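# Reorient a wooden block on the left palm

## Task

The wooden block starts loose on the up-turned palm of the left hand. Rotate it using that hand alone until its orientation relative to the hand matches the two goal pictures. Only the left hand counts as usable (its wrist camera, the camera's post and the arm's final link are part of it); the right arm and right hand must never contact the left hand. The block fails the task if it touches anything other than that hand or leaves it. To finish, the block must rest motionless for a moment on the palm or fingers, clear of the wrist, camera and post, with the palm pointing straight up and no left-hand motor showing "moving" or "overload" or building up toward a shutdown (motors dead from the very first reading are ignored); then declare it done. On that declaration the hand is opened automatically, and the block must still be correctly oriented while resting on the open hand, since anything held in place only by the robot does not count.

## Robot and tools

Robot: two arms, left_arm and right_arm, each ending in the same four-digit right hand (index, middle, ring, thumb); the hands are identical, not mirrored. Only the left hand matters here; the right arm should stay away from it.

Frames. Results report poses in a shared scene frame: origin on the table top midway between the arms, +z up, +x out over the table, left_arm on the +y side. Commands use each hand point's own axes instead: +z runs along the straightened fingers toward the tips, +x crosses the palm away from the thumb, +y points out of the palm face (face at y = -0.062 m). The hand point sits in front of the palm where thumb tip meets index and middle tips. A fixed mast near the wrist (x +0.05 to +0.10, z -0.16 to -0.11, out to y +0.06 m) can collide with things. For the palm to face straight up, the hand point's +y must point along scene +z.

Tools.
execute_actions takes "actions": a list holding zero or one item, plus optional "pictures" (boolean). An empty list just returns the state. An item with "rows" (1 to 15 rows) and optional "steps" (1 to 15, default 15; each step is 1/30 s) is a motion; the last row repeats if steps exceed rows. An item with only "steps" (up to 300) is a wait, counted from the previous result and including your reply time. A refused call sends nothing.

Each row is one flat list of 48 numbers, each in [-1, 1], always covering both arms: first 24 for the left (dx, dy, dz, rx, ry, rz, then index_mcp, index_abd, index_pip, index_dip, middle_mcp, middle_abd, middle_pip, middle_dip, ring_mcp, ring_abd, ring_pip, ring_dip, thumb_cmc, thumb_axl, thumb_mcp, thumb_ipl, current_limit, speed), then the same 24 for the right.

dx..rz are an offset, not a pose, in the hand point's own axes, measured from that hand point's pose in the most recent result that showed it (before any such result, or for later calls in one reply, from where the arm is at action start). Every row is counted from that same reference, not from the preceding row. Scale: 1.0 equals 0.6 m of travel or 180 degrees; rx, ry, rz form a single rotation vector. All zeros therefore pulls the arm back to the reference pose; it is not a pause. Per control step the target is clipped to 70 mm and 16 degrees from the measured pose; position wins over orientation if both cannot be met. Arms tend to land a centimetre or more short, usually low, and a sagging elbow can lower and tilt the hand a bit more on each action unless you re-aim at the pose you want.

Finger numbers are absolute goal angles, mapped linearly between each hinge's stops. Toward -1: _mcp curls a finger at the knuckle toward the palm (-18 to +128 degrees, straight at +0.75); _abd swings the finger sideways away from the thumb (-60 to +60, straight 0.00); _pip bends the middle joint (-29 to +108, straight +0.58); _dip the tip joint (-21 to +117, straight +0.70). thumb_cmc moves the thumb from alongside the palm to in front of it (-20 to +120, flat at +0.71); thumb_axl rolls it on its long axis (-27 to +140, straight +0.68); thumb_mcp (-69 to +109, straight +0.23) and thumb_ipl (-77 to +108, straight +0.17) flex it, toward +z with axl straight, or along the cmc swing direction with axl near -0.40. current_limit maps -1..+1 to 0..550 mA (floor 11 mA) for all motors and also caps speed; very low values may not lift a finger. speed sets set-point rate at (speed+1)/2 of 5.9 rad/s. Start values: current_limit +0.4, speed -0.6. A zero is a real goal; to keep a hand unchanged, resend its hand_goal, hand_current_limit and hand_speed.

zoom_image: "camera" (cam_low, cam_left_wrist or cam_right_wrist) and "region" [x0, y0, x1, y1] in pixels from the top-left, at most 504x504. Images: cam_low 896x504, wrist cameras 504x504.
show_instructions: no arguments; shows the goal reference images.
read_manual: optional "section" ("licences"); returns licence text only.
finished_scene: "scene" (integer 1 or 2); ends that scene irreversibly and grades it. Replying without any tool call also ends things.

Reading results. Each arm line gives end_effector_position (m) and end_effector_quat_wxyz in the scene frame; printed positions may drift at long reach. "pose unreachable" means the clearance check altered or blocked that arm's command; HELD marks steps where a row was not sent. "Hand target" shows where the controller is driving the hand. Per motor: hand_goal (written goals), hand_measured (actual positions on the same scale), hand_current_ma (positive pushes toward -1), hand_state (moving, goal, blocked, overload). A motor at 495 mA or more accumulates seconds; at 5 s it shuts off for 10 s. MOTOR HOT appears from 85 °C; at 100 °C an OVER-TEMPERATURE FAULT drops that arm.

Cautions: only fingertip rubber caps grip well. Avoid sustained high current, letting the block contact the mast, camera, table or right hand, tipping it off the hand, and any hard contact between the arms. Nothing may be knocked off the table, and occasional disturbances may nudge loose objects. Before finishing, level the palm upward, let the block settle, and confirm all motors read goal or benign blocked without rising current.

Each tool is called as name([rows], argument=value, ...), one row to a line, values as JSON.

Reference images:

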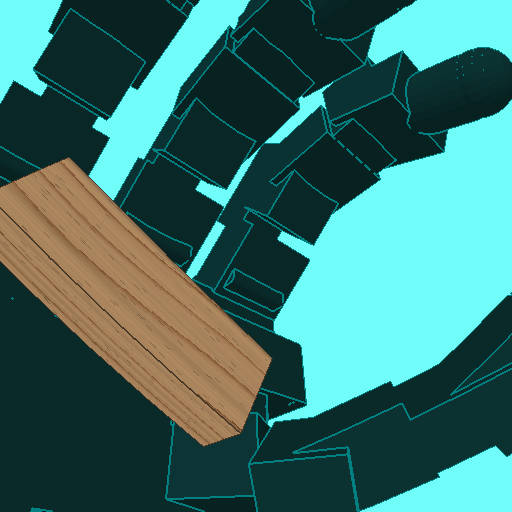

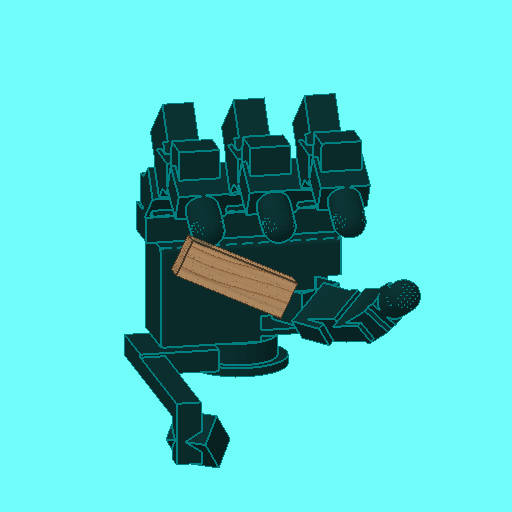

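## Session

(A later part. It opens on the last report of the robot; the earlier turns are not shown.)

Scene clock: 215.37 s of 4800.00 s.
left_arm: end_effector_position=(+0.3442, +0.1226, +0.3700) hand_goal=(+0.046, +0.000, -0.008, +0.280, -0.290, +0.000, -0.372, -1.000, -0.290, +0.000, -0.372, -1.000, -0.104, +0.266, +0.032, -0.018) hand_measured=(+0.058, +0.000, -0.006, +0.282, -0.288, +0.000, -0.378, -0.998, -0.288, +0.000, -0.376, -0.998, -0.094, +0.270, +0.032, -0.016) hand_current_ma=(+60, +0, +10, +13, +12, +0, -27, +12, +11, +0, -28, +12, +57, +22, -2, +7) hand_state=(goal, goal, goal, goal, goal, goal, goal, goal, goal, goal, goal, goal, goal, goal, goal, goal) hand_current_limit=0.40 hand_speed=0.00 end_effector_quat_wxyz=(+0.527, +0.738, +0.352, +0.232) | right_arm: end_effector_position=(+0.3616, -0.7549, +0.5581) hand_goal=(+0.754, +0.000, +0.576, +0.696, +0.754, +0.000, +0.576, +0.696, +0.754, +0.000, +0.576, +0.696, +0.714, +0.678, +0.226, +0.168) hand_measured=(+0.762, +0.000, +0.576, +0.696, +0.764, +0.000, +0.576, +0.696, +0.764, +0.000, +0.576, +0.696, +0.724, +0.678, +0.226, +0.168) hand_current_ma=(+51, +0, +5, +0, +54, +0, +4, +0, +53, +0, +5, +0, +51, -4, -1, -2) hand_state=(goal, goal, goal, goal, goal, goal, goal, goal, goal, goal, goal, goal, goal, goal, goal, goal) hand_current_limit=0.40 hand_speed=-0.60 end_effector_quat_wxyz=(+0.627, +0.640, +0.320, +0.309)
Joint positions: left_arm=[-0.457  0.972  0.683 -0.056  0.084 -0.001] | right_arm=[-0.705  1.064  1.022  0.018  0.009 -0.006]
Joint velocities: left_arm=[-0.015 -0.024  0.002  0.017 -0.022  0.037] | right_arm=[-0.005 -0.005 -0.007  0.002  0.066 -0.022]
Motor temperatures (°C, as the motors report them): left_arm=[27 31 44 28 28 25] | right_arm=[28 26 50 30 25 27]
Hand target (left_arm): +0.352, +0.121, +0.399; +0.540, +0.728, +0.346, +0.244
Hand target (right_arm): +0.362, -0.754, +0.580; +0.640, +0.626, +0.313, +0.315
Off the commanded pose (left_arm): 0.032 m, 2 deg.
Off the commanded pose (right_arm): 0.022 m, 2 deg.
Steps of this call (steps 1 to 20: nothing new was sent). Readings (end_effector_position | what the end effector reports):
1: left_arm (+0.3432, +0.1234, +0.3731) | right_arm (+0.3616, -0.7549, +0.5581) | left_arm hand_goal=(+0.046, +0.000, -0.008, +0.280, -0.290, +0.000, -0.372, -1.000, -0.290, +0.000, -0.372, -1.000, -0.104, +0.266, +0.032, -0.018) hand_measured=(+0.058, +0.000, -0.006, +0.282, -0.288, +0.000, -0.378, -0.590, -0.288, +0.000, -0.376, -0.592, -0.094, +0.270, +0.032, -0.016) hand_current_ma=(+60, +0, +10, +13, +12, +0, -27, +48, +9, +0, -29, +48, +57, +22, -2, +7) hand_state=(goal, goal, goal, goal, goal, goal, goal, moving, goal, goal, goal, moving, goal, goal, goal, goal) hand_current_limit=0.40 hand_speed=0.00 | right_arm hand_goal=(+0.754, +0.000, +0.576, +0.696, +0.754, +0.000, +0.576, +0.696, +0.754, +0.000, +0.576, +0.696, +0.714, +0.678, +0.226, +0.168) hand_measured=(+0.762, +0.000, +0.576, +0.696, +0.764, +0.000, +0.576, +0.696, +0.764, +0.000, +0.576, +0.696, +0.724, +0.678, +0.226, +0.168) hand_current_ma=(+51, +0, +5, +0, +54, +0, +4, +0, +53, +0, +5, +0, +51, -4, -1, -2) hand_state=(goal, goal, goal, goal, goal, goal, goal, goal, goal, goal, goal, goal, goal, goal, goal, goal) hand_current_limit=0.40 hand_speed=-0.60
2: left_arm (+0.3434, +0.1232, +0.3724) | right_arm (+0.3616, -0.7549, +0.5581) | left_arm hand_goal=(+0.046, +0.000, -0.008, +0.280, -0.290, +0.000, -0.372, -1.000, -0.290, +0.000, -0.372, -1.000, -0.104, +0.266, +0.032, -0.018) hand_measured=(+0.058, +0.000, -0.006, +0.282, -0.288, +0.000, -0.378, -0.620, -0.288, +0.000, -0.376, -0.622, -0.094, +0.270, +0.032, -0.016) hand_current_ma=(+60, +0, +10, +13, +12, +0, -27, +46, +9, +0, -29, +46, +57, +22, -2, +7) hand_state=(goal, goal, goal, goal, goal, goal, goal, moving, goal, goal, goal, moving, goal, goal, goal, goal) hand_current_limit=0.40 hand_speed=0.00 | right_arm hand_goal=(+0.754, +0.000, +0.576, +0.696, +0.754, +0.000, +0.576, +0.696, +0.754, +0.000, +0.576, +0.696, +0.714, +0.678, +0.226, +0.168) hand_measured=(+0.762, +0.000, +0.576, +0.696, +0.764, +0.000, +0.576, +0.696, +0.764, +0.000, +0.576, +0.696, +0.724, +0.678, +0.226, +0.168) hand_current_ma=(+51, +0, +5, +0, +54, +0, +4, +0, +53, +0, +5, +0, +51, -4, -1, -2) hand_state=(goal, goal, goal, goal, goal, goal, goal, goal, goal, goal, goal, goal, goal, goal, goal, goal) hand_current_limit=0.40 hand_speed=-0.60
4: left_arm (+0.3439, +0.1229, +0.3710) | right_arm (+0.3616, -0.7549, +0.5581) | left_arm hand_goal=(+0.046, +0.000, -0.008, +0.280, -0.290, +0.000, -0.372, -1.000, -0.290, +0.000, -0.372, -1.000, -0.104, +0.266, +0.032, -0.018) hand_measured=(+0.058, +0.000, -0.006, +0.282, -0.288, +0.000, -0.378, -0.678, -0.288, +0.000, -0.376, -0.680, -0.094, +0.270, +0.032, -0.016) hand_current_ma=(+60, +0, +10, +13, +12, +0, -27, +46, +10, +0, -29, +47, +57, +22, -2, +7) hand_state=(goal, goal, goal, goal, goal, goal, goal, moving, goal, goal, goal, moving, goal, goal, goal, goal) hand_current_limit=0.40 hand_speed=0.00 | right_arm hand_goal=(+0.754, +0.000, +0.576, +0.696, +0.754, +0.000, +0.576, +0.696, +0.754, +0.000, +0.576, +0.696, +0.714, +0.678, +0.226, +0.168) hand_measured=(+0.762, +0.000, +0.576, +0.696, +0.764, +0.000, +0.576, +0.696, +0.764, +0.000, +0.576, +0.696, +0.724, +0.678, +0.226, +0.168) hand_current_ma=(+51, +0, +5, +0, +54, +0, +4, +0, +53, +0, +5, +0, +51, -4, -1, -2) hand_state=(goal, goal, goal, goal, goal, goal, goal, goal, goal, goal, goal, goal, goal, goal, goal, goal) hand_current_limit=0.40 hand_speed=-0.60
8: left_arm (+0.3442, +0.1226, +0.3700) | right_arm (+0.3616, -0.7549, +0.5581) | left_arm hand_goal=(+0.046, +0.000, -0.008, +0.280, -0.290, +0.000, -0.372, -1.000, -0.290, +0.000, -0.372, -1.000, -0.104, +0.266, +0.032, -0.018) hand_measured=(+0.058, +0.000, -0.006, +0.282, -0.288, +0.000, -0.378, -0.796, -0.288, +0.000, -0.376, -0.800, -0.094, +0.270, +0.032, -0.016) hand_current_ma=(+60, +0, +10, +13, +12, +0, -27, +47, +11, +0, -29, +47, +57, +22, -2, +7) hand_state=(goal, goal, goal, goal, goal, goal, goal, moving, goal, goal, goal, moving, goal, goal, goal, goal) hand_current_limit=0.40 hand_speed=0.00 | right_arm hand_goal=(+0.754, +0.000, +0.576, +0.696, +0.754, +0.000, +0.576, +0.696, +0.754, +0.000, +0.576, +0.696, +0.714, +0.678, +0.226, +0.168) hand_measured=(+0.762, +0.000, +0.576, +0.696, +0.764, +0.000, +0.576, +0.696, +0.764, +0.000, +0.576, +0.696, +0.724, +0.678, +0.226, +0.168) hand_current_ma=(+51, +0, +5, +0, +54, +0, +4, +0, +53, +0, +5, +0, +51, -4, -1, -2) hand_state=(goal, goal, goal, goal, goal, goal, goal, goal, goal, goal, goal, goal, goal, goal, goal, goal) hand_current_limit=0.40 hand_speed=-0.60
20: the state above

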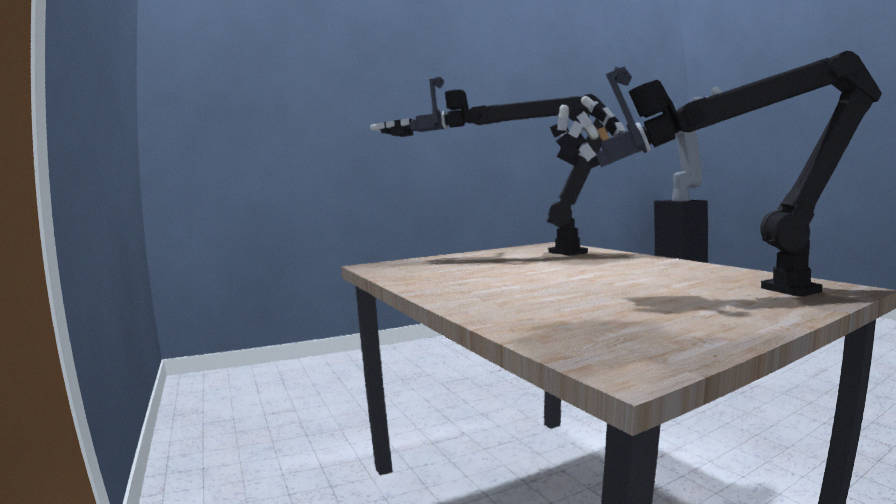

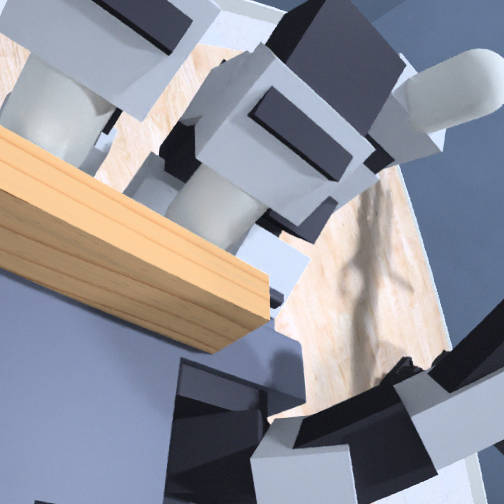

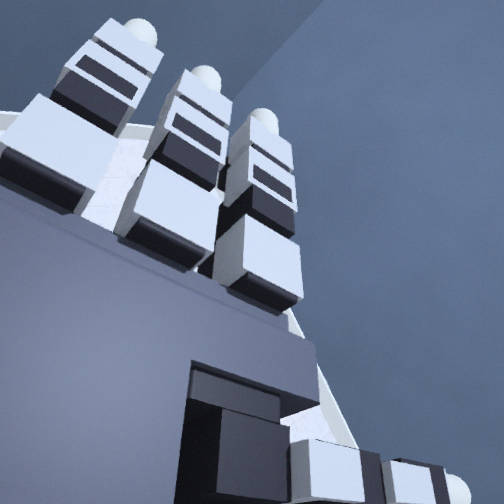

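execute_actions([
  {"rows": [[0.005, 0.0495, -0.0053, -0.012, 0.0, 0.0, 0.046, 0.0, -0.008, 0.28, -0.5, 0.0, -0.372, -0.174, -0.5, 0.0, -0.372, -0.174, -0.104, 0.266, 0.032, -0.018, 0.4, 0.0, 0.0, 0.0367, 0.0, -0.0135, 0.0, 0.0, 0.754, 0.0, 0.576, 0.696, 0.754, 0.0, 0.576, 0.696, 0.754, 0.0, 0.576, 0.696, 0.714, 0.678, 0.226, 0.168, 0.4, -0.6]], "steps": 15},
])

execute_actions([
  {"steps": 20},
])

Scene clock: 240.10 s of 4800.00 s.
left_arm: end_effector_position=(+0.3435, +0.1219, +0.3689) hand_goal=(+0.046, +0.000, -0.008, +0.280, -0.500, +0.000, -0.372, -0.174, -0.500, +0.000, -0.372, -0.174, -0.104, +0.266, +0.032, -0.018) hand_measured=(+0.058, +0.000, -0.006, +0.282, -0.492, +0.000, -0.376, -0.624, -0.494, +0.000, -0.376, -0.622, -0.094, +0.270, +0.032, -0.016) hand_current_ma=(+60, +0, +10, +13, +38, +0, -24, -55, +35, +0, -25, -55, +57, +22, -2, +7) hand_state=(goal, goal, goal, goal, goal, goal, goal, moving, goal, goal, goal, moving, goal, goal, goal, goal) hand_current_limit=0.40 hand_speed=0.00 end_effector_quat_wxyz=(+0.526, +0.739, +0.352, +0.229) | right_arm: end_effector_position=(+0.3616, -0.7549, +0.5581) hand_goal=(+0.754, +0.000, +0.576, +0.696, +0.754, +0.000, +0.576, +0.696, +0.754, +0.000, +0.576, +0.696, +0.714, +0.678, +0.226, +0.168) hand_measured=(+0.762, +0.000, +0.576, +0.696, +0.764, +0.000, +0.576, +0.696, +0.764, +0.000, +0.576, +0.696, +0.724, +0.678, +0.226, +0.168) hand_current_ma=(+51, +0, +5, +0, +54, +0, +4, +0, +53, +0, +5, +0, +51, -4, -1, -2) hand_state=(goal, goal, goal, goal, goal, goal, goal, goal, goal, goal, goal, goal, goal, goal, goal, goal) hand_current_limit=0.40 hand_speed=-0.60 end_effector_quat_wxyz=(+0.627, +0.640, +0.320, +0.309)
Joint positions: left_arm=[-0.457  0.972  0.683 -0.061  0.09  -0.001] | right_arm=[-0.705  1.064  1.022  0.018  0.009 -0.006]
Joint velocities: left_arm=[-0.005 -0.015 -0.007 -0.017 -0.037 -0.037] | right_arm=[-0.005 -0.015 -0.027 -0.002 -0.022 -0.037]
Motor temperatures (°C, as the motors report them): left_arm=[27 31 50 28 28 25] | right_arm=[28 26 51 30 25 27]
Hand target (left_arm): +0.351, +0.122, +0.399; +0.541, +0.727, +0.348, +0.239
Hand target (right_arm): +0.362, -0.754, +0.580; +0.640, +0.626, +0.313, +0.315
Off the commanded pose (left_arm): 0.031 m, 2 deg.
Off the commanded pose (right_arm): 0.022 m, 2 deg.
Steps of this call (steps 1 to 727: nothing new was sent; steps 728 to 742: all 15 steps of this action). Readings (end_effector_position | what the end effector reports):
728: left_arm (+0.3439, +0.1223, +0.3697) | right_arm (+0.3616, -0.7549, +0.5581) | left_arm hand_goal=(+0.046, +0.000, -0.008, +0.280, -0.500, +0.000, -0.372, -0.174, -0.500, +0.000, -0.372, -0.174, -0.104, +0.266, +0.032, -0.018) hand_measured=(+0.058, +0.000, -0.006, +0.282, -0.288, +0.000, -0.378, -0.998, -0.288, +0.000, -0.376, -0.998, -0.094, +0.270, +0.032, -0.016) hand_current_ma=(+60, +0, +10, +13, +12, +0, -27, +12, +11, +0, -28, +12, +57, +22, -2, +7) hand_state=(goal, goal, goal, goal, moving, goal, goal, moving, moving, goal, goal, moving, goal, goal, goal, goal) hand_current_limit=0.40 hand_speed=0.00 | right_arm hand_goal=(+0.754, +0.000, +0.576, +0.696, +0.754, +0.000, +0.576, +0.696, +0.754, +0.000, +0.576, +0.696, +0.714, +0.678, +0.226, +0.168) hand_measured=(+0.762, +0.000, +0.576, +0.696, +0.764, +0.000, +0.576, +0.696, +0.764, +0.000, +0.576, +0.696, +0.724, +0.678, +0.226, +0.168) hand_current_ma=(+51, +0, +5, +0, +54, +0, +4, +0, +53, +0, +5, +0, +51, -4, -1, -2) hand_state=(goal, goal, goal, goal, goal, goal, goal, goal, goal, goal, goal, goal, goal, goal, goal, goal) hand_current_limit=0.40 hand_speed=-0.60
729: left_arm (+0.3436, +0.1220, +0.3695) | right_arm (+0.3616, -0.7549, +0.5581) | left_arm hand_goal=(+0.046, +0.000, -0.008, +0.280, -0.500, +0.000, -0.372, -0.174, -0.500, +0.000, -0.372, -0.174, -0.104, +0.266, +0.032, -0.018) hand_measured=(+0.058, +0.000, -0.006, +0.282, -0.288, +0.000, -0.378, -0.998, -0.288, +0.000, -0.376, -0.998, -0.094, +0.270, +0.032, -0.016) hand_current_ma=(+60, +0, +10, +13, +167, +0, -26, -127, +163, +0, -27, -128, +57, +22, -2, +7) hand_state=(goal, goal, goal, goal, moving, goal, goal, moving, moving, goal, goal, moving, goal, goal, goal, goal) hand_current_limit=0.40 hand_speed=0.00 | right_arm hand_goal=(+0.754, +0.000, +0.576, +0.696, +0.754, +0.000, +0.576, +0.696, +0.754, +0.000, +0.576, +0.696, +0.714, +0.678, +0.226, +0.168) hand_measured=(+0.762, +0.000, +0.576, +0.696, +0.764, +0.000, +0.576, +0.696, +0.764, +0.000, +0.576, +0.696, +0.724, +0.678, +0.226, +0.168) hand_current_ma=(+51, +0, +5, +0, +54, +0, +4, +0, +53, +0, +5, +0, +51, -4, -1, -2) hand_state=(goal, goal, goal, goal, goal, goal, goal, goal, goal, goal, goal, goal, goal, goal, goal, goal) hand_current_limit=0.40 hand_speed=-0.60
731: left_arm (+0.3435, +0.1219, +0.3690) | right_arm (+0.3616, -0.7549, +0.5581) | left_arm hand_goal=(+0.046, +0.000, -0.008, +0.280, -0.500, +0.000, -0.372, -0.174, -0.500, +0.000, -0.372, -0.174, -0.104, +0.266, +0.032, -0.018) hand_measured=(+0.058, +0.000, -0.006, +0.282, -0.338, +0.000, -0.376, -0.944, -0.338, +0.000, -0.376, -0.944, -0.094, +0.270, +0.032, -0.016) hand_current_ma=(+60, +0, +10, +13, +123, +0, -24, -100, +121, +0, -25, -100, +57, +22, -2, +7) hand_state=(goal, goal, goal, goal, moving, goal, goal, moving, moving, goal, goal, moving, goal, goal, goal, goal) hand_current_limit=0.40 hand_speed=0.00 | right_arm hand_goal=(+0.754, +0.000, +0.576, +0.696, +0.754, +0.000, +0.576, +0.696, +0.754, +0.000, +0.576, +0.696, +0.714, +0.678, +0.226, +0.168) hand_measured=(+0.762, +0.000, +0.576, +0.696, +0.764, +0.000, +0.576, +0.696, +0.764, +0.000, +0.576, +0.696, +0.724, +0.678, +0.226, +0.168) hand_current_ma=(+51, +0, +5, +0, +54, +0, +4, +0, +53, +0, +5, +0, +51, -4, -1, -2) hand_state=(goal, goal, goal, goal, goal, goal, goal, goal, goal, goal, goal, goal, goal, goal, goal, goal) hand_current_limit=0.40 hand_speed=-0.60
735: left_arm (+0.3435, +0.1219, +0.3689) | right_arm (+0.3616, -0.7549, +0.5581) | left_arm hand_goal=(+0.046, +0.000, -0.008, +0.280, -0.500, +0.000, -0.372, -0.174, -0.500, +0.000, -0.372, -0.174, -0.104, +0.266, +0.032, -0.018) hand_measured=(+0.058, +0.000, -0.006, +0.282, -0.448, +0.000, -0.376, -0.826, -0.446, +0.000, -0.376, -0.826, -0.094, +0.270, +0.032, -0.016) hand_current_ma=(+60, +0, +10, +13, +81, +0, -24, -66, +82, +0, -25, -65, +57, +22, -2, +7) hand_state=(goal, goal, goal, goal, moving, goal, goal, moving, moving, goal, goal, moving, goal, goal, goal, goal) hand_current_limit=0.40 hand_speed=0.00 | right_arm hand_goal=(+0.754, +0.000, +0.576, +0.696, +0.754, +0.000, +0.576, +0.696, +0.754, +0.000, +0.576, +0.696, +0.714, +0.678, +0.226, +0.168) hand_measured=(+0.762, +0.000, +0.576, +0.696, +0.764, +0.000, +0.576, +0.696, +0.764, +0.000, +0.576, +0.696, +0.724, +0.678, +0.226, +0.168) hand_current_ma=(+51, +0, +5, +0, +54, +0, +4, +0, +53, +0, +5, +0, +51, -4, -1, -2) hand_state=(goal, goal, goal, goal, goal, goal, goal, goal, goal, goal, goal, goal, goal, goal, goal, goal) hand_current_limit=0.40 hand_speed=-0.60
742: the state above

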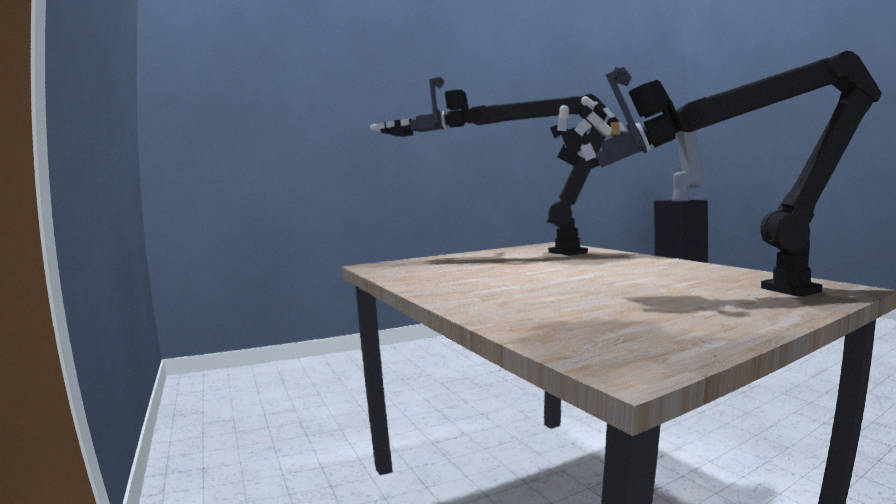

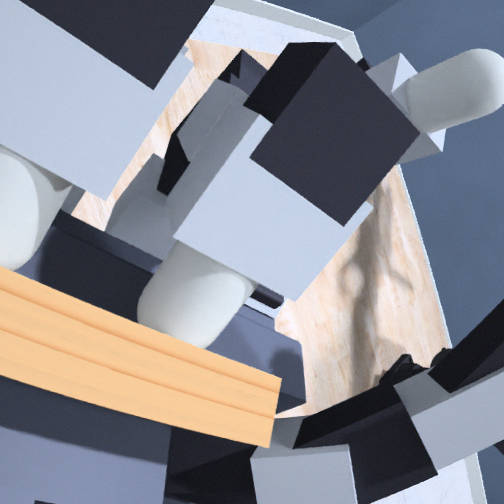

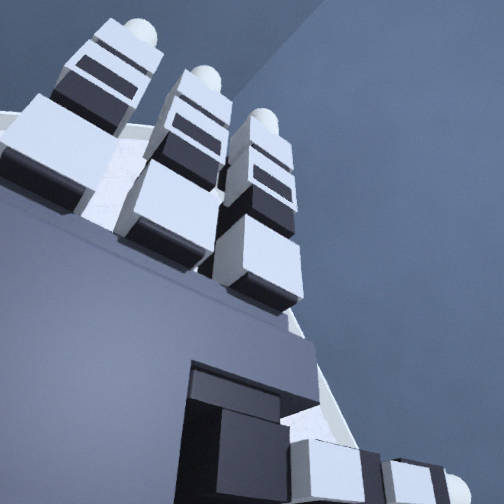

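Scene clock: 240.77 s of 4800.00 s.
left_arm: end_effector_position=(+0.3435, +0.1219, +0.3689) hand_goal=(+0.046, +0.000, -0.008, +0.280, -0.500, +0.000, -0.372, -0.174, -0.500, +0.000, -0.372, -0.174, -0.104, +0.266, +0.032, -0.018) hand_measured=(+0.058, +0.000, -0.006, +0.282, -0.494, +0.000, -0.376, -0.178, -0.494, +0.000, -0.376, -0.178, -0.094, +0.270, +0.032, -0.016) hand_current_ma=(+60, +0, +10, +13, +36, +0, -24, -20, +34, +0, -25, -20, +57, +22, -2, +7) hand_state=(goal, goal, goal, goal, goal, goal, goal, goal, goal, goal, goal, goal, goal, goal, goal, goal) hand_current_limit=0.40 hand_speed=0.00 end_effector_quat_wxyz=(+0.526, +0.739, +0.352, +0.229) | right_arm: end_effector_position=(+0.3616, -0.7549, +0.5581) hand_goal=(+0.754, +0.000, +0.576, +0.696, +0.754, +0.000, +0.576, +0.696, +0.754, +0.000, +0.576, +0.696, +0.714, +0.678, +0.226, +0.168) hand_measured=(+0.762, +0.000, +0.576, +0.696, +0.764, +0.000, +0.576, +0.696, +0.764, +0.000, +0.576, +0.696, +0.724, +0.678, +0.226, +0.168) hand_current_ma=(+51, +0, +5, +0, +54, +0, +4, +0, +53, +0, +5, +0, +51, -4, -1, -2) hand_state=(goal, goal, goal, goal, goal, goal, goal, goal, goal, goal, goal, goal, goal, goal, goal, goal) hand_current_limit=0.40 hand_speed=-0.60 end_effector_quat_wxyz=(+0.627, +0.640, +0.320, +0.309)
Joint positions: left_arm=[-0.457  0.972  0.683 -0.061  0.09  -0.001] | right_arm=[-0.705  1.064  1.022  0.018  0.009 -0.006]
Joint velocities: left_arm=[ 0.005 -0.015 -0.002 -0.022 -0.022  0.007] | right_arm=[ 0.005 -0.015 -0.002  0.002  0.007 -0.081]
Motor temperatures (°C, as the motors report them): left_arm=[27 31 50 28 28 25] | right_arm=[28 26 51 30 25 27]
Hand target (left_arm): +0.351, +0.122, +0.399; +0.541, +0.727, +0.348, +0.239
Hand target (right_arm): +0.362, -0.754, +0.580; +0.640, +0.626, +0.313, +0.315
Off the commanded pose (left_arm): 0.031 m, 2 deg.
Off the commanded pose (right_arm): 0.022 m, 2 deg.
Steps of this call (steps 1 to 20: nothing new was sent). Readings (end_effector_position | what the end effector reports):
1: left_arm (+0.3435, +0.1219, +0.3689) | right_arm (+0.3616, -0.7549, +0.5581) | left_arm hand_goal=(+0.046, +0.000, -0.008, +0.280, -0.500, +0.000, -0.372, -0.174, -0.500, +0.000, -0.372, -0.174, -0.104, +0.266, +0.032, -0.018) hand_measured=(+0.058, +0.000, -0.006, +0.282, -0.492, +0.000, -0.376, -0.596, -0.494, +0.000, -0.376, -0.594, -0.094, +0.270, +0.032, -0.016) hand_current_ma=(+60, +0, +10, +13, +38, +0, -24, -57, +35, +0, -25, -56, +57, +22, -2, +7) hand_state=(goal, goal, goal, goal, goal, goal, goal, moving, goal, goal, goal, moving, goal, goal, goal, goal) hand_current_limit=0.40 hand_speed=0.00 | right_arm hand_goal=(+0.754, +0.000, +0.576, +0.696, +0.754, +0.000, +0.576, +0.696, +0.754, +0.000, +0.576, +0.696, +0.714, +0.678, +0.226, +0.168) hand_measured=(+0.762, +0.000, +0.576, +0.696, +0.764, +0.000, +0.576, +0.696, +0.764, +0.000, +0.576, +0.696, +0.724, +0.678, +0.226, +0.168) hand_current_ma=(+51, +0, +5, +0, +54, +0, +4, +0, +53, +0, +5, +0, +51, -4, -1, -2) hand_state=(goal, goal, goal, goal, goal, goal, goal, goal, goal, goal, goal, goal, goal, goal, goal, goal) hand_current_limit=0.40 hand_speed=-0.60
2: left_arm (+0.3435, +0.1219, +0.3689) | right_arm (+0.3616, -0.7549, +0.5581) | left_arm hand_goal=(+0.046, +0.000, -0.008, +0.280, -0.500, +0.000, -0.372, -0.174, -0.500, +0.000, -0.372, -0.174, -0.104, +0.266, +0.032, -0.018) hand_measured=(+0.058, +0.000, -0.006, +0.282, -0.492, +0.000, -0.376, -0.566, -0.494, +0.000, -0.376, -0.564, -0.094, +0.270, +0.032, -0.016) hand_current_ma=(+60, +0, +10, +13, +38, +0, -24, -56, +35, +0, -25, -55, +57, +22, -2, +7) hand_state=(goal, goal, goal, goal, goal, goal, goal, moving, goal, goal, goal, moving, goal, goal, goal, goal) hand_current_limit=0.40 hand_speed=0.00 | right_arm hand_goal=(+0.754, +0.000, +0.576, +0.696, +0.754, +0.000, +0.576, +0.696, +0.754, +0.000, +0.576, +0.696, +0.714, +0.678, +0.226, +0.168) hand_measured=(+0.762, +0.000, +0.576, +0.696, +0.764, +0.000, +0.576, +0.696, +0.764, +0.000, +0.576, +0.696, +0.724, +0.678, +0.226, +0.168) hand_current_ma=(+51, +0, +5, +0, +54, +0, +4, +0, +53, +0, +5, +0, +51, -4, -1, -2) hand_state=(goal, goal, goal, goal, goal, goal, goal, goal, goal, goal, goal, goal, goal, goal, goal, goal) hand_current_limit=0.40 hand_speed=-0.60
4: left_arm (+0.3435, +0.1219, +0.3689) | right_arm (+0.3616, -0.7549, +0.5581) | left_arm hand_goal=(+0.046, +0.000, -0.008, +0.280, -0.500, +0.000, -0.372, -0.174, -0.500, +0.000, -0.372, -0.174, -0.104, +0.266, +0.032, -0.018) hand_measured=(+0.058, +0.000, -0.006, +0.282, -0.492, +0.000, -0.376, -0.510, -0.494, +0.000, -0.376, -0.506, -0.094, +0.270, +0.032, -0.016) hand_current_ma=(+60, +0, +10, +13, +38, +0, -24, -55, +35, +0, -25, -56, +57, +22, -2, +7) hand_state=(goal, goal, goal, goal, goal, goal, goal, moving, goal, goal, goal, moving, goal, goal, goal, goal) hand_current_limit=0.40 hand_speed=0.00 | right_arm hand_goal=(+0.754, +0.000, +0.576, +0.696, +0.754, +0.000, +0.576, +0.696, +0.754, +0.000, +0.576, +0.696, +0.714, +0.678, +0.226, +0.168) hand_measured=(+0.762, +0.000, +0.576, +0.696, +0.764, +0.000, +0.576, +0.696, +0.764, +0.000, +0.576, +0.696, +0.724, +0.678, +0.226, +0.168) hand_current_ma=(+51, +0, +5, +0, +54, +0, +4, +0, +53, +0, +5, +0, +51, -4, -1, -2) hand_state=(goal, goal, goal, goal, goal, goal, goal, goal, goal, goal, goal, goal, goal, goal, goal, goal) hand_current_limit=0.40 hand_speed=-0.60
8: left_arm (+0.3435, +0.1219, +0.3689) | right_arm (+0.3616, -0.7549, +0.5581) | left_arm hand_goal=(+0.046, +0.000, -0.008, +0.280, -0.500, +0.000, -0.372, -0.174, -0.500, +0.000, -0.372, -0.174, -0.104, +0.266, +0.032, -0.018) hand_measured=(+0.058, +0.000, -0.006, +0.282, -0.492, +0.000, -0.376, -0.394, -0.494, +0.000, -0.376, -0.392, -0.094, +0.270, +0.032, -0.016) hand_current_ma=(+60, +0, +10, +13, +38, +0, -24, -53, +35, +0, -25, -54, +57, +22, -2, +7) hand_state=(goal, goal, goal, goal, goal, goal, goal, moving, goal, goal, goal, moving, goal, goal, goal, goal) hand_current_limit=0.40 hand_speed=0.00 | right_arm hand_goal=(+0.754, +0.000, +0.576, +0.696, +0.754, +0.000, +0.576, +0.696, +0.754, +0.000, +0.576, +0.696, +0.714, +0.678, +0.226, +0.168) hand_measured=(+0.762, +0.000, +0.576, +0.696, +0.764, +0.000, +0.576, +0.696, +0.764, +0.000, +0.576, +0.696, +0.724, +0.678, +0.226, +0.168) hand_current_ma=(+51, +0, +5, +0, +54, +0, +4, +0, +53, +0, +5, +0, +51, -4, -1, -2) hand_state=(goal, goal, goal, goal, goal, goal, goal, goal, goal, goal, goal, goal, goal, goal, goal, goal) hand_current_limit=0.40 hand_speed=-0.60
20: the state above

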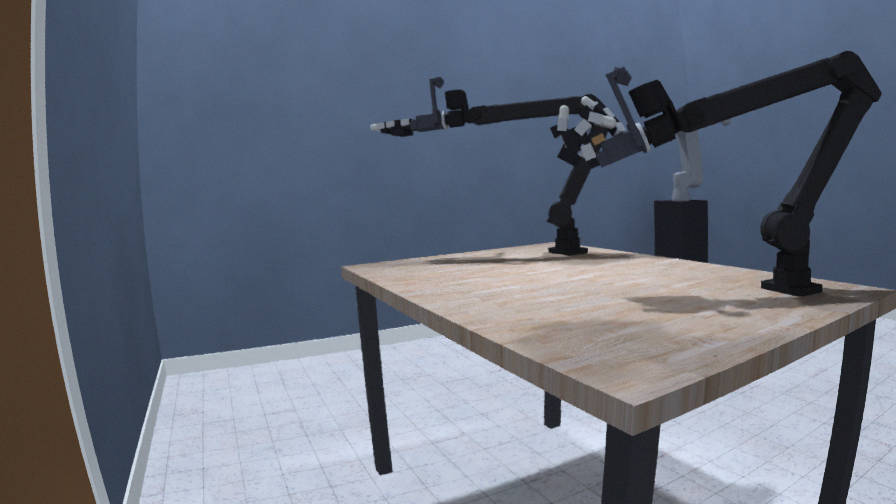

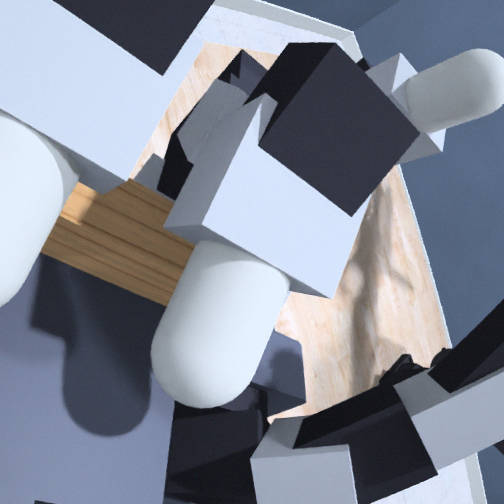

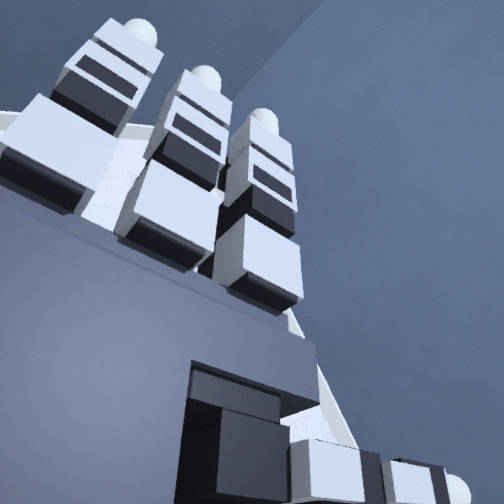

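zoom_image(camera="cam_low", region=[540, 70, 660, 170])

Region (540, 70, 660, 170) of cam_low's 896x504 image, scaled by 4.200, with more detail than that image has.

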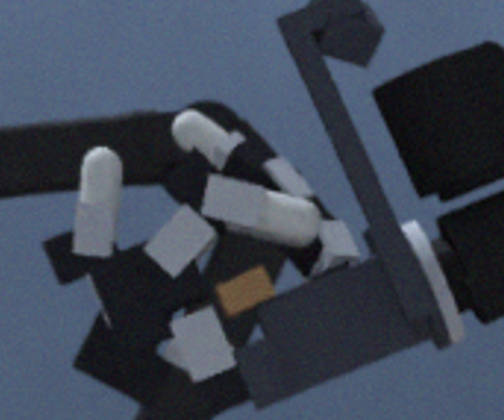

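execute_actions([
  {"rows": [
[0.005, 0.05, -0.005, -0.02, 0.0, 0.001, 0.046, 0.0, -0.008, 0.28, -0.5, 0.0, -0.372, -0.174, -0.5, 0.0, -0.372, -0.174, -0.104, 0.266, 0.032, -0.018, 0.4, 0.0, 0.0, 0.0367, 0.0, -0.0135, 0.0, 0.0, 0.754, 0.0, 0.576, 0.696, 0.754, 0.0, 0.576, 0.696, 0.754, 0.0, 0.576, 0.696, 0.714, 0.678, 0.226, 0.168, 0.4, -0.6],
[0.005, 0.05, -0.005, -0.03, 0.0, 0.002, 0.046, 0.0, -0.008, 0.28, -0.5, 0.0, -0.372, -0.174, -0.5, 0.0, -0.372, -0.174, -0.104, 0.266, 0.032, -0.018, 0.4, 0.0, 0.0, 0.0367, 0.0, -0.0135, 0.0, 0.0, 0.754, 0.0, 0.576, 0.696, 0.754, 0.0, 0.576, 0.696, 0.754, 0.0, 0.576, 0.696, 0.714, 0.678, 0.226, 0.168, 0.4, -0.6],
[0.005, 0.05, -0.005, -0.04, 0.0, 0.003, 0.046, 0.0, -0.008, 0.28, -0.5, 0.0, -0.372, -0.174, -0.5, 0.0, -0.372, -0.174, -0.104, 0.266, 0.032, -0.018, 0.4, 0.0, 0.0, 0.0367, 0.0, -0.0135, 0.0, 0.0, 0.754, 0.0, 0.576, 0.696, 0.754, 0.0, 0.576, 0.696, 0.754, 0.0, 0.576, 0.696, 0.714, 0.678, 0.226, 0.168, 0.4, -0.6],
[0.005, 0.05, -0.005, -0.05, 0.0, 0.004, 0.046, 0.0, -0.008, 0.28, -0.5, 0.0, -0.372, -0.174, -0.5, 0.0, -0.372, -0.174, -0.104, 0.266, 0.032, -0.018, 0.4, 0.0, 0.0, 0.0367, 0.0, -0.0135, 0.0, 0.0, 0.754, 0.0, 0.576, 0.696, 0.754, 0.0, 0.576, 0.696, 0.754, 0.0, 0.576, 0.696, 0.714, 0.678, 0.226, 0.168, 0.4, -0.6],
[0.005, 0.05, -0.005, -0.06, 0.0, 0.005, 0.046, 0.0, -0.008, 0.28, -0.5, 0.0, -0.372, -0.174, -0.5, 0.0, -0.372, -0.174, -0.104, 0.266, 0.032, -0.018, 0.4, 0.0, 0.0, 0.0367, 0.0, -0.0135, 0.0, 0.0, 0.754, 0.0, 0.576, 0.696, 0.754, 0.0, 0.576, 0.696, 0.754, 0.0, 0.576, 0.696, 0.714, 0.678, 0.226, 0.168, 0.4, -0.6],
[0.005, 0.05, -0.005, -0.07, 0.0, 0.006, 0.046, 0.0, -0.008, 0.28, -0.5, 0.0, -0.372, -0.174, -0.5, 0.0, -0.372, -0.174, -0.104, 0.266, 0.032, -0.018, 0.4, 0.0, 0.0, 0.0367, 0.0, -0.0135, 0.0, 0.0, 0.754, 0.0, 0.576, 0.696, 0.754, 0.0, 0.576, 0.696, 0.754, 0.0, 0.576, 0.696, 0.714, 0.678, 0.226, 0.168, 0.4, -0.6],
[0.005, 0.05, -0.005, -0.08, 0.0, 0.007, 0.046, 0.0, -0.008, 0.28, -0.5, 0.0, -0.372, -0.174, -0.5, 0.0, -0.372, -0.174, -0.104, 0.266, 0.032, -0.018, 0.4, 0.0, 0.0, 0.0367, 0.0, -0.0135, 0.0, 0.0, 0.754, 0.0, 0.576, 0.696, 0.754, 0.0, 0.576, 0.696, 0.754, 0.0, 0.576, 0.696, 0.714, 0.678, 0.226, 0.168, 0.4, -0.6],
[0.005, 0.05, -0.005, -0.09, 0.0, 0.008, 0.046, 0.0, -0.008, 0.28, -0.5, 0.0, -0.372, -0.174, -0.5, 0.0, -0.372, -0.174, -0.104, 0.266, 0.032, -0.018, 0.4, 0.0, 0.0, 0.0367, 0.0, -0.0135, 0.0, 0.0, 0.754, 0.0, 0.576, 0.696, 0.754, 0.0, 0.576, 0.696, 0.754, 0.0, 0.576, 0.696, 0.714, 0.678, 0.226, 0.168, 0.4, -0.6],
[0.005, 0.05, -0.005, -0.10, 0.0, 0.009, 0.046, 0.0, -0.008, 0.28, -0.5, 0.0, -0.372, -0.174, -0.5, 0.0, -0.372, -0.174, -0.104, 0.266, 0.032, -0.018, 0.4, 0.0, 0.0, 0.0367, 0.0, -0.0135, 0.0, 0.0, 0.754, 0.0, 0.576, 0.696, 0.754, 0.0, 0.576, 0.696, 0.754, 0.0, 0.576, 0.696, 0.714, 0.678, 0.226, 0.168, 0.4, -0.6],
[0.005, 0.05, -0.005, -0.11, 0.0, 0.009, 0.046, 0.0, -0.008, 0.28, -0.5, 0.0, -0.372, -0.174, -0.5, 0.0, -0.372, -0.174, -0.104, 0.266, 0.032, -0.018, 0.4, 0.0, 0.0, 0.0367, 0.0, -0.0135, 0.0, 0.0, 0.754, 0.0, 0.576, 0.696, 0.754, 0.0, 0.576, 0.696, 0.754, 0.0, 0.576, 0.696, 0.714, 0.678, 0.226, 0.168, 0.4, -0.6],
[0.005, 0.05, -0.005, -0.118, 0.0, 0.009, 0.046, 0.0, -0.008, 0.28, -0.5, 0.0, -0.372, -0.174, -0.5, 0.0, -0.372, -0.174, -0.104, 0.266, 0.032, -0.018, 0.4, 0.0, 0.0, 0.0367, 0.0, -0.0135, 0.0, 0.0, 0.754, 0.0, 0.576, 0.696, 0.754, 0.0, 0.576, 0.696, 0.754, 0.0, 0.576, 0.696, 0.714, 0.678, 0.226, 0.168, 0.4, -0.6],
[0.005, 0.05, -0.005, -0.124, 0.0, 0.009, 0.046, 0.0, -0.008, 0.28, -0.5, 0.0, -0.372, -0.174, -0.5, 0.0, -0.372, -0.174, -0.104, 0.266, 0.032, -0.018, 0.4, 0.0, 0.0, 0.0367, 0.0, -0.0135, 0.0, 0.0, 0.754, 0.0, 0.576, 0.696, 0.754, 0.0, 0.576, 0.696, 0.754, 0.0, 0.576, 0.696, 0.714, 0.678, 0.226, 0.168, 0.4, -0.6]
], "steps": 15},
])

Scene clock: 301.27 s of 4800.00 s.
left_arm: end_effector_position=(+0.3504, +0.1165, +0.3884) hand_goal=(+0.046, +0.000, -0.008, +0.280, -0.500, +0.000, -0.372, -0.174, -0.500, +0.000, -0.372, -0.174, -0.104, +0.266, +0.032, -0.018) hand_measured=(+0.058, +0.000, -0.006, +0.282, -0.500, +0.000, -0.376, -0.178, -0.500, +0.000, -0.376, -0.178, -0.094, +0.270, +0.032, -0.018) hand_current_ma=(+61, +0, +10, +13, +5, +0, -24, -19, +5, +0, -25, -19, +57, +22, -3, +7) hand_state=(goal, goal, goal, goal, goal, goal, goal, goal, goal, goal, goal, goal, goal, goal, goal, goal) hand_current_limit=0.40 hand_speed=0.00 end_effector_quat_wxyz=(+0.641, +0.645, +0.295, +0.293) | right_arm: end_effector_position=(+0.3616, -0.7549, +0.5581) hand_goal=(+0.754, +0.000, +0.576, +0.696, +0.754, +0.000, +0.576, +0.696, +0.754, +0.000, +0.576, +0.696, +0.714, +0.678, +0.226, +0.168) hand_measured=(+0.762, +0.000, +0.576, +0.696, +0.764, +0.000, +0.576, +0.696, +0.764, +0.000, +0.576, +0.696, +0.724, +0.678, +0.226, +0.168) hand_current_ma=(+51, +0, +5, +0, +54, +0, +4, +0, +53, +0, +5, +0, +51, -4, -1, -2) hand_state=(goal, goal, goal, goal, goal, goal, goal, goal, goal, goal, goal, goal, goal, goal, goal, goal) hand_current_limit=0.40 hand_speed=-0.60 end_effector_quat_wxyz=(+0.627, +0.640, +0.320, +0.309)
Joint positions: left_arm=[-0.456  1.144  0.598  0.54   0.093 -0.001] | right_arm=[-0.705  1.064  1.022  0.018  0.009 -0.006]
Joint velocities: left_arm=[-0.005  0.405 -0.056  0.398 -0.022  0.007] | right_arm=[-0.005  0.005  0.007 -0.002  0.007  0.007]
Motor temperatures (°C, as the motors report them): left_arm=[27 31 54 28 28 25] | right_arm=[28 26 54 30 25 27]
Hand target (left_arm): +0.352, +0.120, +0.398; +0.655, +0.628, +0.293, +0.301
Hand target (right_arm): +0.362, -0.754, +0.580; +0.640, +0.626, +0.313, +0.315
Off the commanded pose (left_arm): 0.010 m, 3 deg.
Off the commanded pose (right_arm): 0.022 m, 2 deg.
Steps of this call (steps 1 to 1800: nothing new was sent; steps 1801 to 1815: all 15 steps of this action). Readings (end_effector_position | what the end effector reports):
1801: left_arm (+0.3433, +0.1218, +0.3692) | right_arm (+0.3616, -0.7549, +0.5581) | left_arm hand_goal=(+0.046, +0.000, -0.008, +0.280, -0.500, +0.000, -0.372, -0.174, -0.500, +0.000, -0.372, -0.174, -0.104, +0.266, +0.032, -0.018) hand_measured=(+0.058, +0.000, -0.006, +0.282, -0.494, +0.000, -0.376, -0.178, -0.494, +0.000, -0.376, -0.178, -0.094, +0.270, +0.032, -0.016) hand_current_ma=(+60, +0, +10, +13, +36, +0, -24, -20, +34, +0, -25, -20, +57, +22, -2, +7) hand_state=(goal, goal, goal, goal, goal, goal, goal, goal, goal, goal, goal, goal, goal, goal, goal, goal) hand_current_limit=0.40 hand_speed=0.00 | right_arm hand_goal=(+0.754, +0.000, +0.576, +0.696, +0.754, +0.000, +0.576, +0.696, +0.754, +0.000, +0.576, +0.696, +0.714, +0.678, +0.226, +0.168) hand_measured=(+0.762, +0.000, +0.576, +0.696, +0.764, +0.000, +0.576, +0.696, +0.764, +0.000, +0.576, +0.696, +0.724, +0.678, +0.226, +0.168) hand_current_ma=(+51, +0, +5, +0, +54, +0, +4, +0, +53, +0, +5, +0, +51, -4, -1, -2) hand_state=(goal, goal, goal, goal, goal, goal, goal, goal, goal, goal, goal, goal, goal, goal, goal, goal) hand_current_limit=0.40 hand_speed=-0.60
1802: left_arm (+0.3433, +0.1214, +0.3718) | right_arm (+0.3616, -0.7549, +0.5581) | left_arm hand_goal=(+0.046, +0.000, -0.008, +0.280, -0.500, +0.000, -0.372, -0.174, -0.500, +0.000, -0.372, -0.174, -0.104, +0.266, +0.032, -0.018) hand_measured=(+0.058, +0.000, -0.006, +0.282, -0.494, +0.000, -0.376, -0.178, -0.494, +0.000, -0.376, -0.178, -0.094, +0.270, +0.032, -0.016) hand_current_ma=(+60, +0, +10, +13, +36, +0, -24, -20, +34, +0, -25, -20, +57, +22, -2, +7) hand_state=(goal, goal, goal, goal, goal, goal, goal, goal, goal, goal, goal, goal, goal, goal, goal, goal) hand_current_limit=0.40 hand_speed=0.00 | right_arm hand_goal=(+0.754, +0.000, +0.576, +0.696, +0.754, +0.000, +0.576, +0.696, +0.754, +0.000, +0.576, +0.696, +0.714, +0.678, +0.226, +0.168) hand_measured=(+0.762, +0.000, +0.576, +0.696, +0.764, +0.000, +0.576, +0.696, +0.764, +0.000, +0.576, +0.696, +0.724, +0.678, +0.226, +0.168) hand_current_ma=(+51, +0, +5, +0, +54, +0, +4, +0, +53, +0, +5, +0, +51, -4, -1, -2) hand_state=(goal, goal, goal, goal, goal, goal, goal, goal, goal, goal, goal, goal, goal, goal, goal, goal) hand_current_limit=0.40 hand_speed=-0.60
1804: left_arm (+0.3445, +0.1205, +0.3816) | right_arm (+0.3616, -0.7549, +0.5581) | left_arm hand_goal=(+0.046, +0.000, -0.008, +0.280, -0.500, +0.000, -0.372, -0.174, -0.500, +0.000, -0.372, -0.174, -0.104, +0.266, +0.032, -0.018) hand_measured=(+0.058, +0.000, -0.006, +0.282, -0.494, +0.000, -0.376, -0.178, -0.494, +0.000, -0.376, -0.178, -0.094, +0.270, +0.032, -0.018) hand_current_ma=(+60, +0, +10, +13, +33, +0, -24, -20, +32, +0, -25, -20, +57, +22, -3, +7) hand_state=(goal, goal, goal, goal, goal, goal, goal, goal, goal, goal, goal, goal, goal, goal, goal, goal) hand_current_limit=0.40 hand_speed=0.00 | right_arm hand_goal=(+0.754, +0.000, +0.576, +0.696, +0.754, +0.000, +0.576, +0.696, +0.754, +0.000, +0.576, +0.696, +0.714, +0.678, +0.226, +0.168) hand_measured=(+0.762, +0.000, +0.576, +0.696, +0.764, +0.000, +0.576, +0.696, +0.764, +0.000, +0.576, +0.696, +0.724, +0.678, +0.226, +0.168) hand_current_ma=(+51, +0, +5, +0, +54, +0, +4, +0, +53, +0, +5, +0, +51, -4, -1, -2) hand_state=(goal, goal, goal, goal, goal, goal, goal, goal, goal, goal, goal, goal, goal, goal, goal, goal) hand_current_limit=0.40 hand_speed=-0.60
1808: left_arm (+0.3448, +0.1203, +0.4012) | right_arm (+0.3616, -0.7549, +0.5581) | left_arm hand_goal=(+0.046, +0.000, -0.008, +0.280, -0.500, +0.000, -0.372, -0.174, -0.500, +0.000, -0.372, -0.174, -0.104, +0.266, +0.032, -0.018) hand_measured=(+0.058, +0.000, -0.006, +0.282, -0.496, +0.000, -0.376, -0.178, -0.496, +0.000, -0.376, -0.178, -0.094, +0.270, +0.032, -0.018) hand_current_ma=(+61, +0, +10, +13, +19, +0, -24, -19, +18, +0, -25, -19, +57, +22, -3, +7) hand_state=(goal, goal, goal, goal, moving, goal, goal, goal, moving, goal, goal, goal, goal, goal, goal, goal) hand_current_limit=0.40 hand_speed=0.00 | right_arm hand_goal=(+0.754, +0.000, +0.576, +0.696, +0.754, +0.000, +0.576, +0.696, +0.754, +0.000, +0.576, +0.696, +0.714, +0.678, +0.226, +0.168) hand_measured=(+0.762, +0.000, +0.576, +0.696, +0.764, +0.000, +0.576, +0.696, +0.764, +0.000, +0.576, +0.696, +0.724, +0.678, +0.226, +0.168) hand_current_ma=(+51, +0, +5, +0, +54, +0, +4, +0, +53, +0, +5, +0, +51, -4, -1, -2) hand_state=(goal, goal, goal, goal, goal, goal, goal, goal, goal, goal, goal, goal, goal, goal, goal, goal) hand_current_limit=0.40 hand_speed=-0.60
1815: the state above

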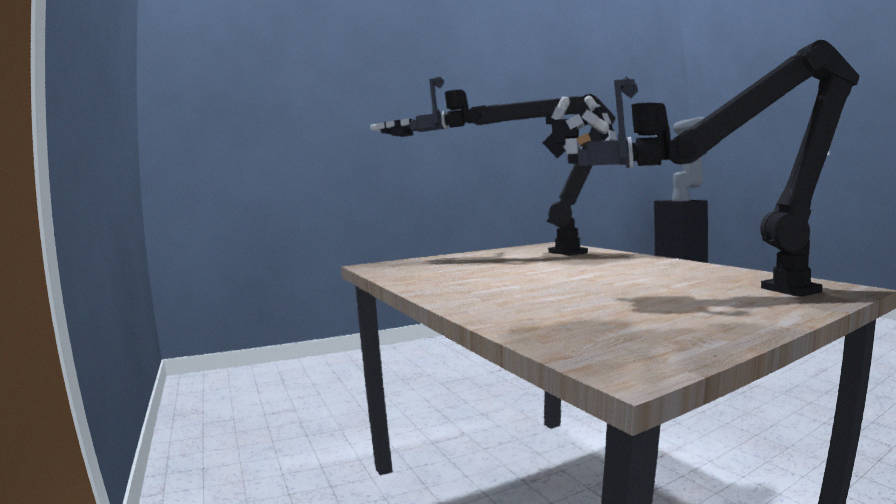

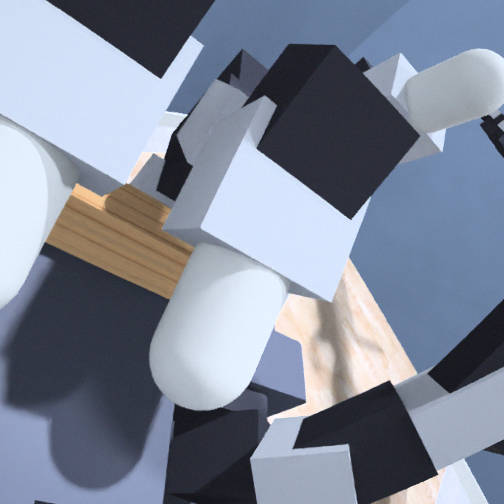

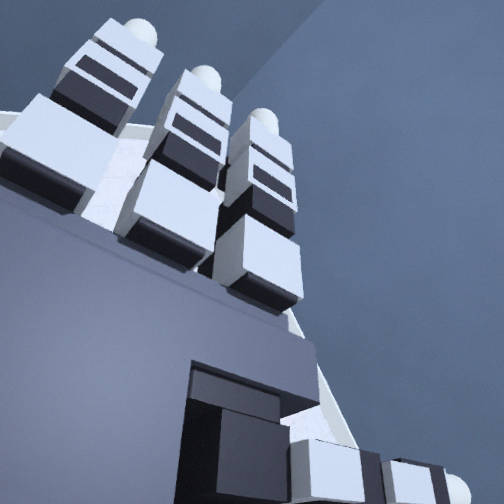

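execute_actions(actions=[])

zoom_image(camera="cam_low", region=[540, 80, 660, 180])

Scene clock: 303.27 s of 4800.00 s.
left_arm: end_effector_position=(+0.3525, +0.1151, +0.3809) hand_goal=(+0.046, +0.000, -0.008, +0.280, -0.500, +0.000, -0.372, -0.174, -0.500, +0.000, -0.372, -0.174, -0.104, +0.266, +0.032, -0.018) hand_measured=(+0.058, +0.000, -0.006, +0.282, -0.500, +0.000, -0.376, -0.178, -0.500, +0.000, -0.376, -0.178, -0.094, +0.270, +0.032, -0.018) hand_current_ma=(+61, +0, +10, +13, +4, +0, -24, -19, +4, +0, -25, -19, +57, +22, -3, +7) hand_state=(goal, goal, goal, goal, goal, goal, goal, goal, goal, goal, goal, goal, goal, goal, goal, goal) hand_current_limit=0.40 hand_speed=0.00 end_effector_quat_wxyz=(+0.641, +0.645, +0.295, +0.293) | right_arm: end_effector_position=(+0.3616, -0.7549, +0.5581) hand_goal=(+0.754, +0.000, +0.576, +0.696, +0.754, +0.000, +0.576, +0.696, +0.754, +0.000, +0.576, +0.696, +0.714, +0.678, +0.226, +0.168) hand_measured=(+0.762, +0.000, +0.576, +0.696, +0.764, +0.000, +0.576, +0.696, +0.764, +0.000, +0.576, +0.696, +0.724, +0.678, +0.226, +0.168) hand_current_ma=(+51, +0, +5, +0, +54, +0, +4, +0, +53, +0, +5, +0, +51, -4, -1, -2) hand_state=(goal, goal, goal, goal, goal, goal, goal, goal, goal, goal, goal, goal, goal, goal, goal, goal) hand_current_limit=0.40 hand_speed=-0.60 end_effector_quat_wxyz=(+0.627, +0.640, +0.320, +0.309)
Joint positions: left_arm=[-0.456  1.166  0.591  0.569  0.092 -0.001] | right_arm=[-0.705  1.064  1.022  0.018  0.009 -0.006]
Joint velocities: left_arm=[ 0.015 -0.005  0.002  0.027  0.051 -0.066] | right_arm=[-0.005 -0.005  0.002  0.002  0.081  0.051]
Motor temperatures (°C, as the motors report them): left_arm=[27 31 53 28 28 25] | right_arm=[28 26 54 30 25 27]
Hand target (left_arm): +0.352, +0.120, +0.398; +0.655, +0.628, +0.293, +0.301
Hand target (right_arm): +0.362, -0.754, +0.580; +0.640, +0.626, +0.313, +0.315
Off the commanded pose (left_arm): 0.018 m, 3 deg.
Off the commanded pose (right_arm): 0.022 m, 2 deg.
Steps of this call (steps 1 to 60: nothing new was sent). Readings (end_effector_position | what the end effector reports):
1: left_arm (+0.3520, +0.1155, +0.3841) | right_arm (+0.3616, -0.7549, +0.5581) | left_arm hand_goal=(+0.046, +0.000, -0.008, +0.280, -0.500, +0.000, -0.372, -0.174, -0.500, +0.000, -0.372, -0.174, -0.104, +0.266, +0.032, -0.018) hand_measured=(+0.058, +0.000, -0.006, +0.282, -0.500, +0.000, -0.376, -0.178, -0.500, +0.000, -0.376, -0.178, -0.094, +0.270, +0.032, -0.018) hand_current_ma=(+61, +0, +10, +13, +5, +0, -24, -19, +5, +0, -25, -19, +57, +22, -3, +7) hand_state=(goal, goal, goal, goal, goal, goal, goal, goal, goal, goal, goal, goal, goal, goal, goal, goal) hand_current_limit=0.40 hand_speed=0.00 | right_arm hand_goal=(+0.754, +0.000, +0.576, +0.696, +0.754, +0.000, +0.576, +0.696, +0.754, +0.000, +0.576, +0.696, +0.714, +0.678, +0.226, +0.168) hand_measured=(+0.762, +0.000, +0.576, +0.696, +0.764, +0.000, +0.576, +0.696, +0.764, +0.000, +0.576, +0.696, +0.724, +0.678, +0.226, +0.168) hand_current_ma=(+51, +0, +5, +0, +54, +0, +4, +0, +53, +0, +5, +0, +51, -4, -1, -2) hand_state=(goal, goal, goal, goal, goal, goal, goal, goal, goal, goal, goal, goal, goal, goal, goal, goal) hand_current_limit=0.40 hand_speed=-0.60
2: left_arm (+0.3530, +0.1148, +0.3810) | right_arm (+0.3616, -0.7549, +0.5581) | left_arm hand_goal=(+0.046, +0.000, -0.008, +0.280, -0.500, +0.000, -0.372, -0.174, -0.500, +0.000, -0.372, -0.174, -0.104, +0.266, +0.032, -0.018) hand_measured=(+0.058, +0.000, -0.006, +0.282, -0.500, +0.000, -0.376, -0.178, -0.500, +0.000, -0.376, -0.178, -0.094, +0.270, +0.032, -0.018) hand_current_ma=(+61, +0, +10, +13, +5, +0, -24, -19, +5, +0, -25, -19, +57, +22, -3, +7) hand_state=(goal, goal, goal, goal, goal, goal, goal, goal, goal, goal, goal, goal, goal, goal, goal, goal) hand_current_limit=0.40 hand_speed=0.00 | right_arm hand_goal=(+0.754, +0.000, +0.576, +0.696, +0.754, +0.000, +0.576, +0.696, +0.754, +0.000, +0.576, +0.696, +0.714, +0.678, +0.226, +0.168) hand_measured=(+0.762, +0.000, +0.576, +0.696, +0.764, +0.000, +0.576, +0.696, +0.764, +0.000, +0.576, +0.696, +0.724, +0.678, +0.226, +0.168) hand_current_ma=(+51, +0, +5, +0, +54, +0, +4, +0, +53, +0, +5, +0, +51, -4, -1, -2) hand_state=(goal, goal, goal, goal, goal, goal, goal, goal, goal, goal, goal, goal, goal, goal, goal, goal) hand_current_limit=0.40 hand_speed=-0.60
4: left_arm (+0.3532, +0.1146, +0.3786) | right_arm (+0.3616, -0.7549, +0.5581) | left_arm hand_goal=(+0.046, +0.000, -0.008, +0.280, -0.500, +0.000, -0.372, -0.174, -0.500, +0.000, -0.372, -0.174, -0.104, +0.266, +0.032, -0.018) hand_measured=(+0.058, +0.000, -0.006, +0.282, -0.500, +0.000, -0.376, -0.178, -0.500, +0.000, -0.376, -0.178, -0.094, +0.270, +0.032, -0.018) hand_current_ma=(+61, +0, +10, +13, +5, +0, -24, -19, +5, +0, -25, -19, +57, +22, -3, +7) hand_state=(goal, goal, goal, goal, goal, goal, goal, goal, goal, goal, goal, goal, goal, goal, goal, goal) hand_current_limit=0.40 hand_speed=0.00 | right_arm hand_goal=(+0.754, +0.000, +0.576, +0.696, +0.754, +0.000, +0.576, +0.696, +0.754, +0.000, +0.576, +0.696, +0.714, +0.678, +0.226, +0.168) hand_measured=(+0.762, +0.000, +0.576, +0.696, +0.764, +0.000, +0.576, +0.696, +0.764, +0.000, +0.576, +0.696, +0.724, +0.678, +0.226, +0.168) hand_current_ma=(+51, +0, +5, +0, +54, +0, +4, +0, +53, +0, +5, +0, +51, -4, -1, -2) hand_state=(goal, goal, goal, goal, goal, goal, goal, goal, goal, goal, goal, goal, goal, goal, goal, goal) hand_current_limit=0.40 hand_speed=-0.60
8: left_arm (+0.3526, +0.1151, +0.3807) | right_arm (+0.3616, -0.7549, +0.5581) | left_arm hand_goal=(+0.046, +0.000, -0.008, +0.280, -0.500, +0.000, -0.372, -0.174, -0.500, +0.000, -0.372, -0.174, -0.104, +0.266, +0.032, -0.018) hand_measured=(+0.058, +0.000, -0.006, +0.282, -0.500, +0.000, -0.376, -0.178, -0.500, +0.000, -0.376, -0.178, -0.094, +0.270, +0.032, -0.018) hand_current_ma=(+61, +0, +10, +13, +4, +0, -24, -19, +4, +0, -25, -19, +57, +22, -3, +7) hand_state=(goal, goal, goal, goal, goal, goal, goal, goal, goal, goal, goal, goal, goal, goal, goal, goal) hand_current_limit=0.40 hand_speed=0.00 | right_arm hand_goal=(+0.754, +0.000, +0.576, +0.696, +0.754, +0.000, +0.576, +0.696, +0.754, +0.000, +0.576, +0.696, +0.714, +0.678, +0.226, +0.168) hand_measured=(+0.762, +0.000, +0.576, +0.696, +0.764, +0.000, +0.576, +0.696, +0.764, +0.000, +0.576, +0.696, +0.724, +0.678, +0.226, +0.168) hand_current_ma=(+51, +0, +5, +0, +54, +0, +4, +0, +53, +0, +5, +0, +51, -4, -1, -2) hand_state=(goal, goal, goal, goal, goal, goal, goal, goal, goal, goal, goal, goal, goal, goal, goal, goal) hand_current_limit=0.40 hand_speed=-0.60
60: the state above

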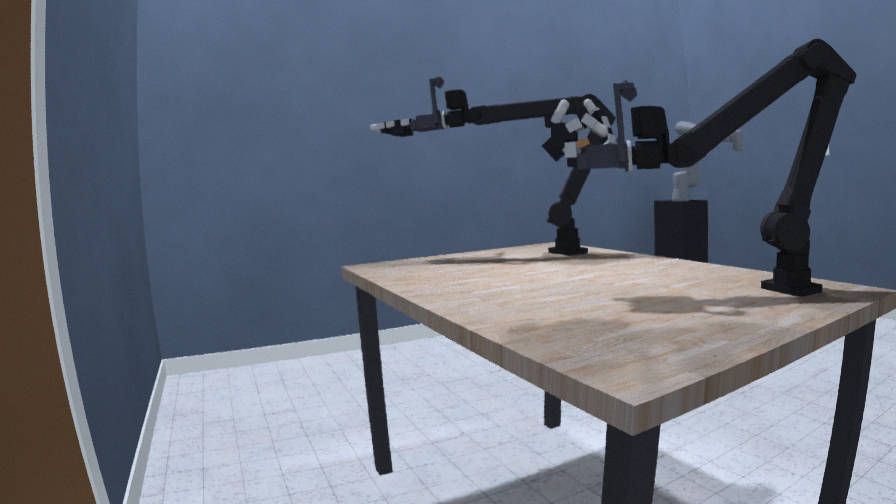

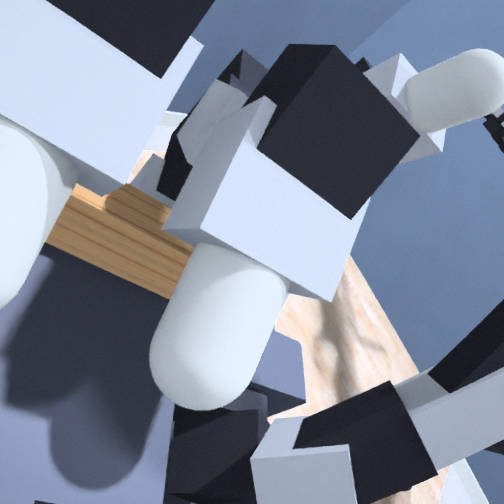

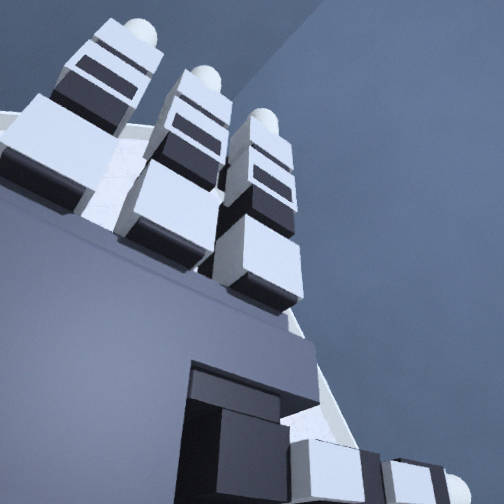

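Region (540, 80, 660, 180) of cam_low's 896x504 image, scaled by 4.200, with more detail than that image has.

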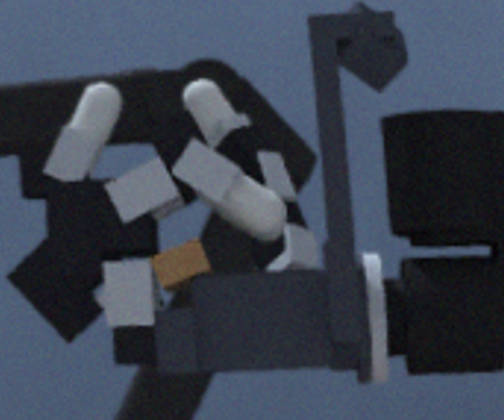

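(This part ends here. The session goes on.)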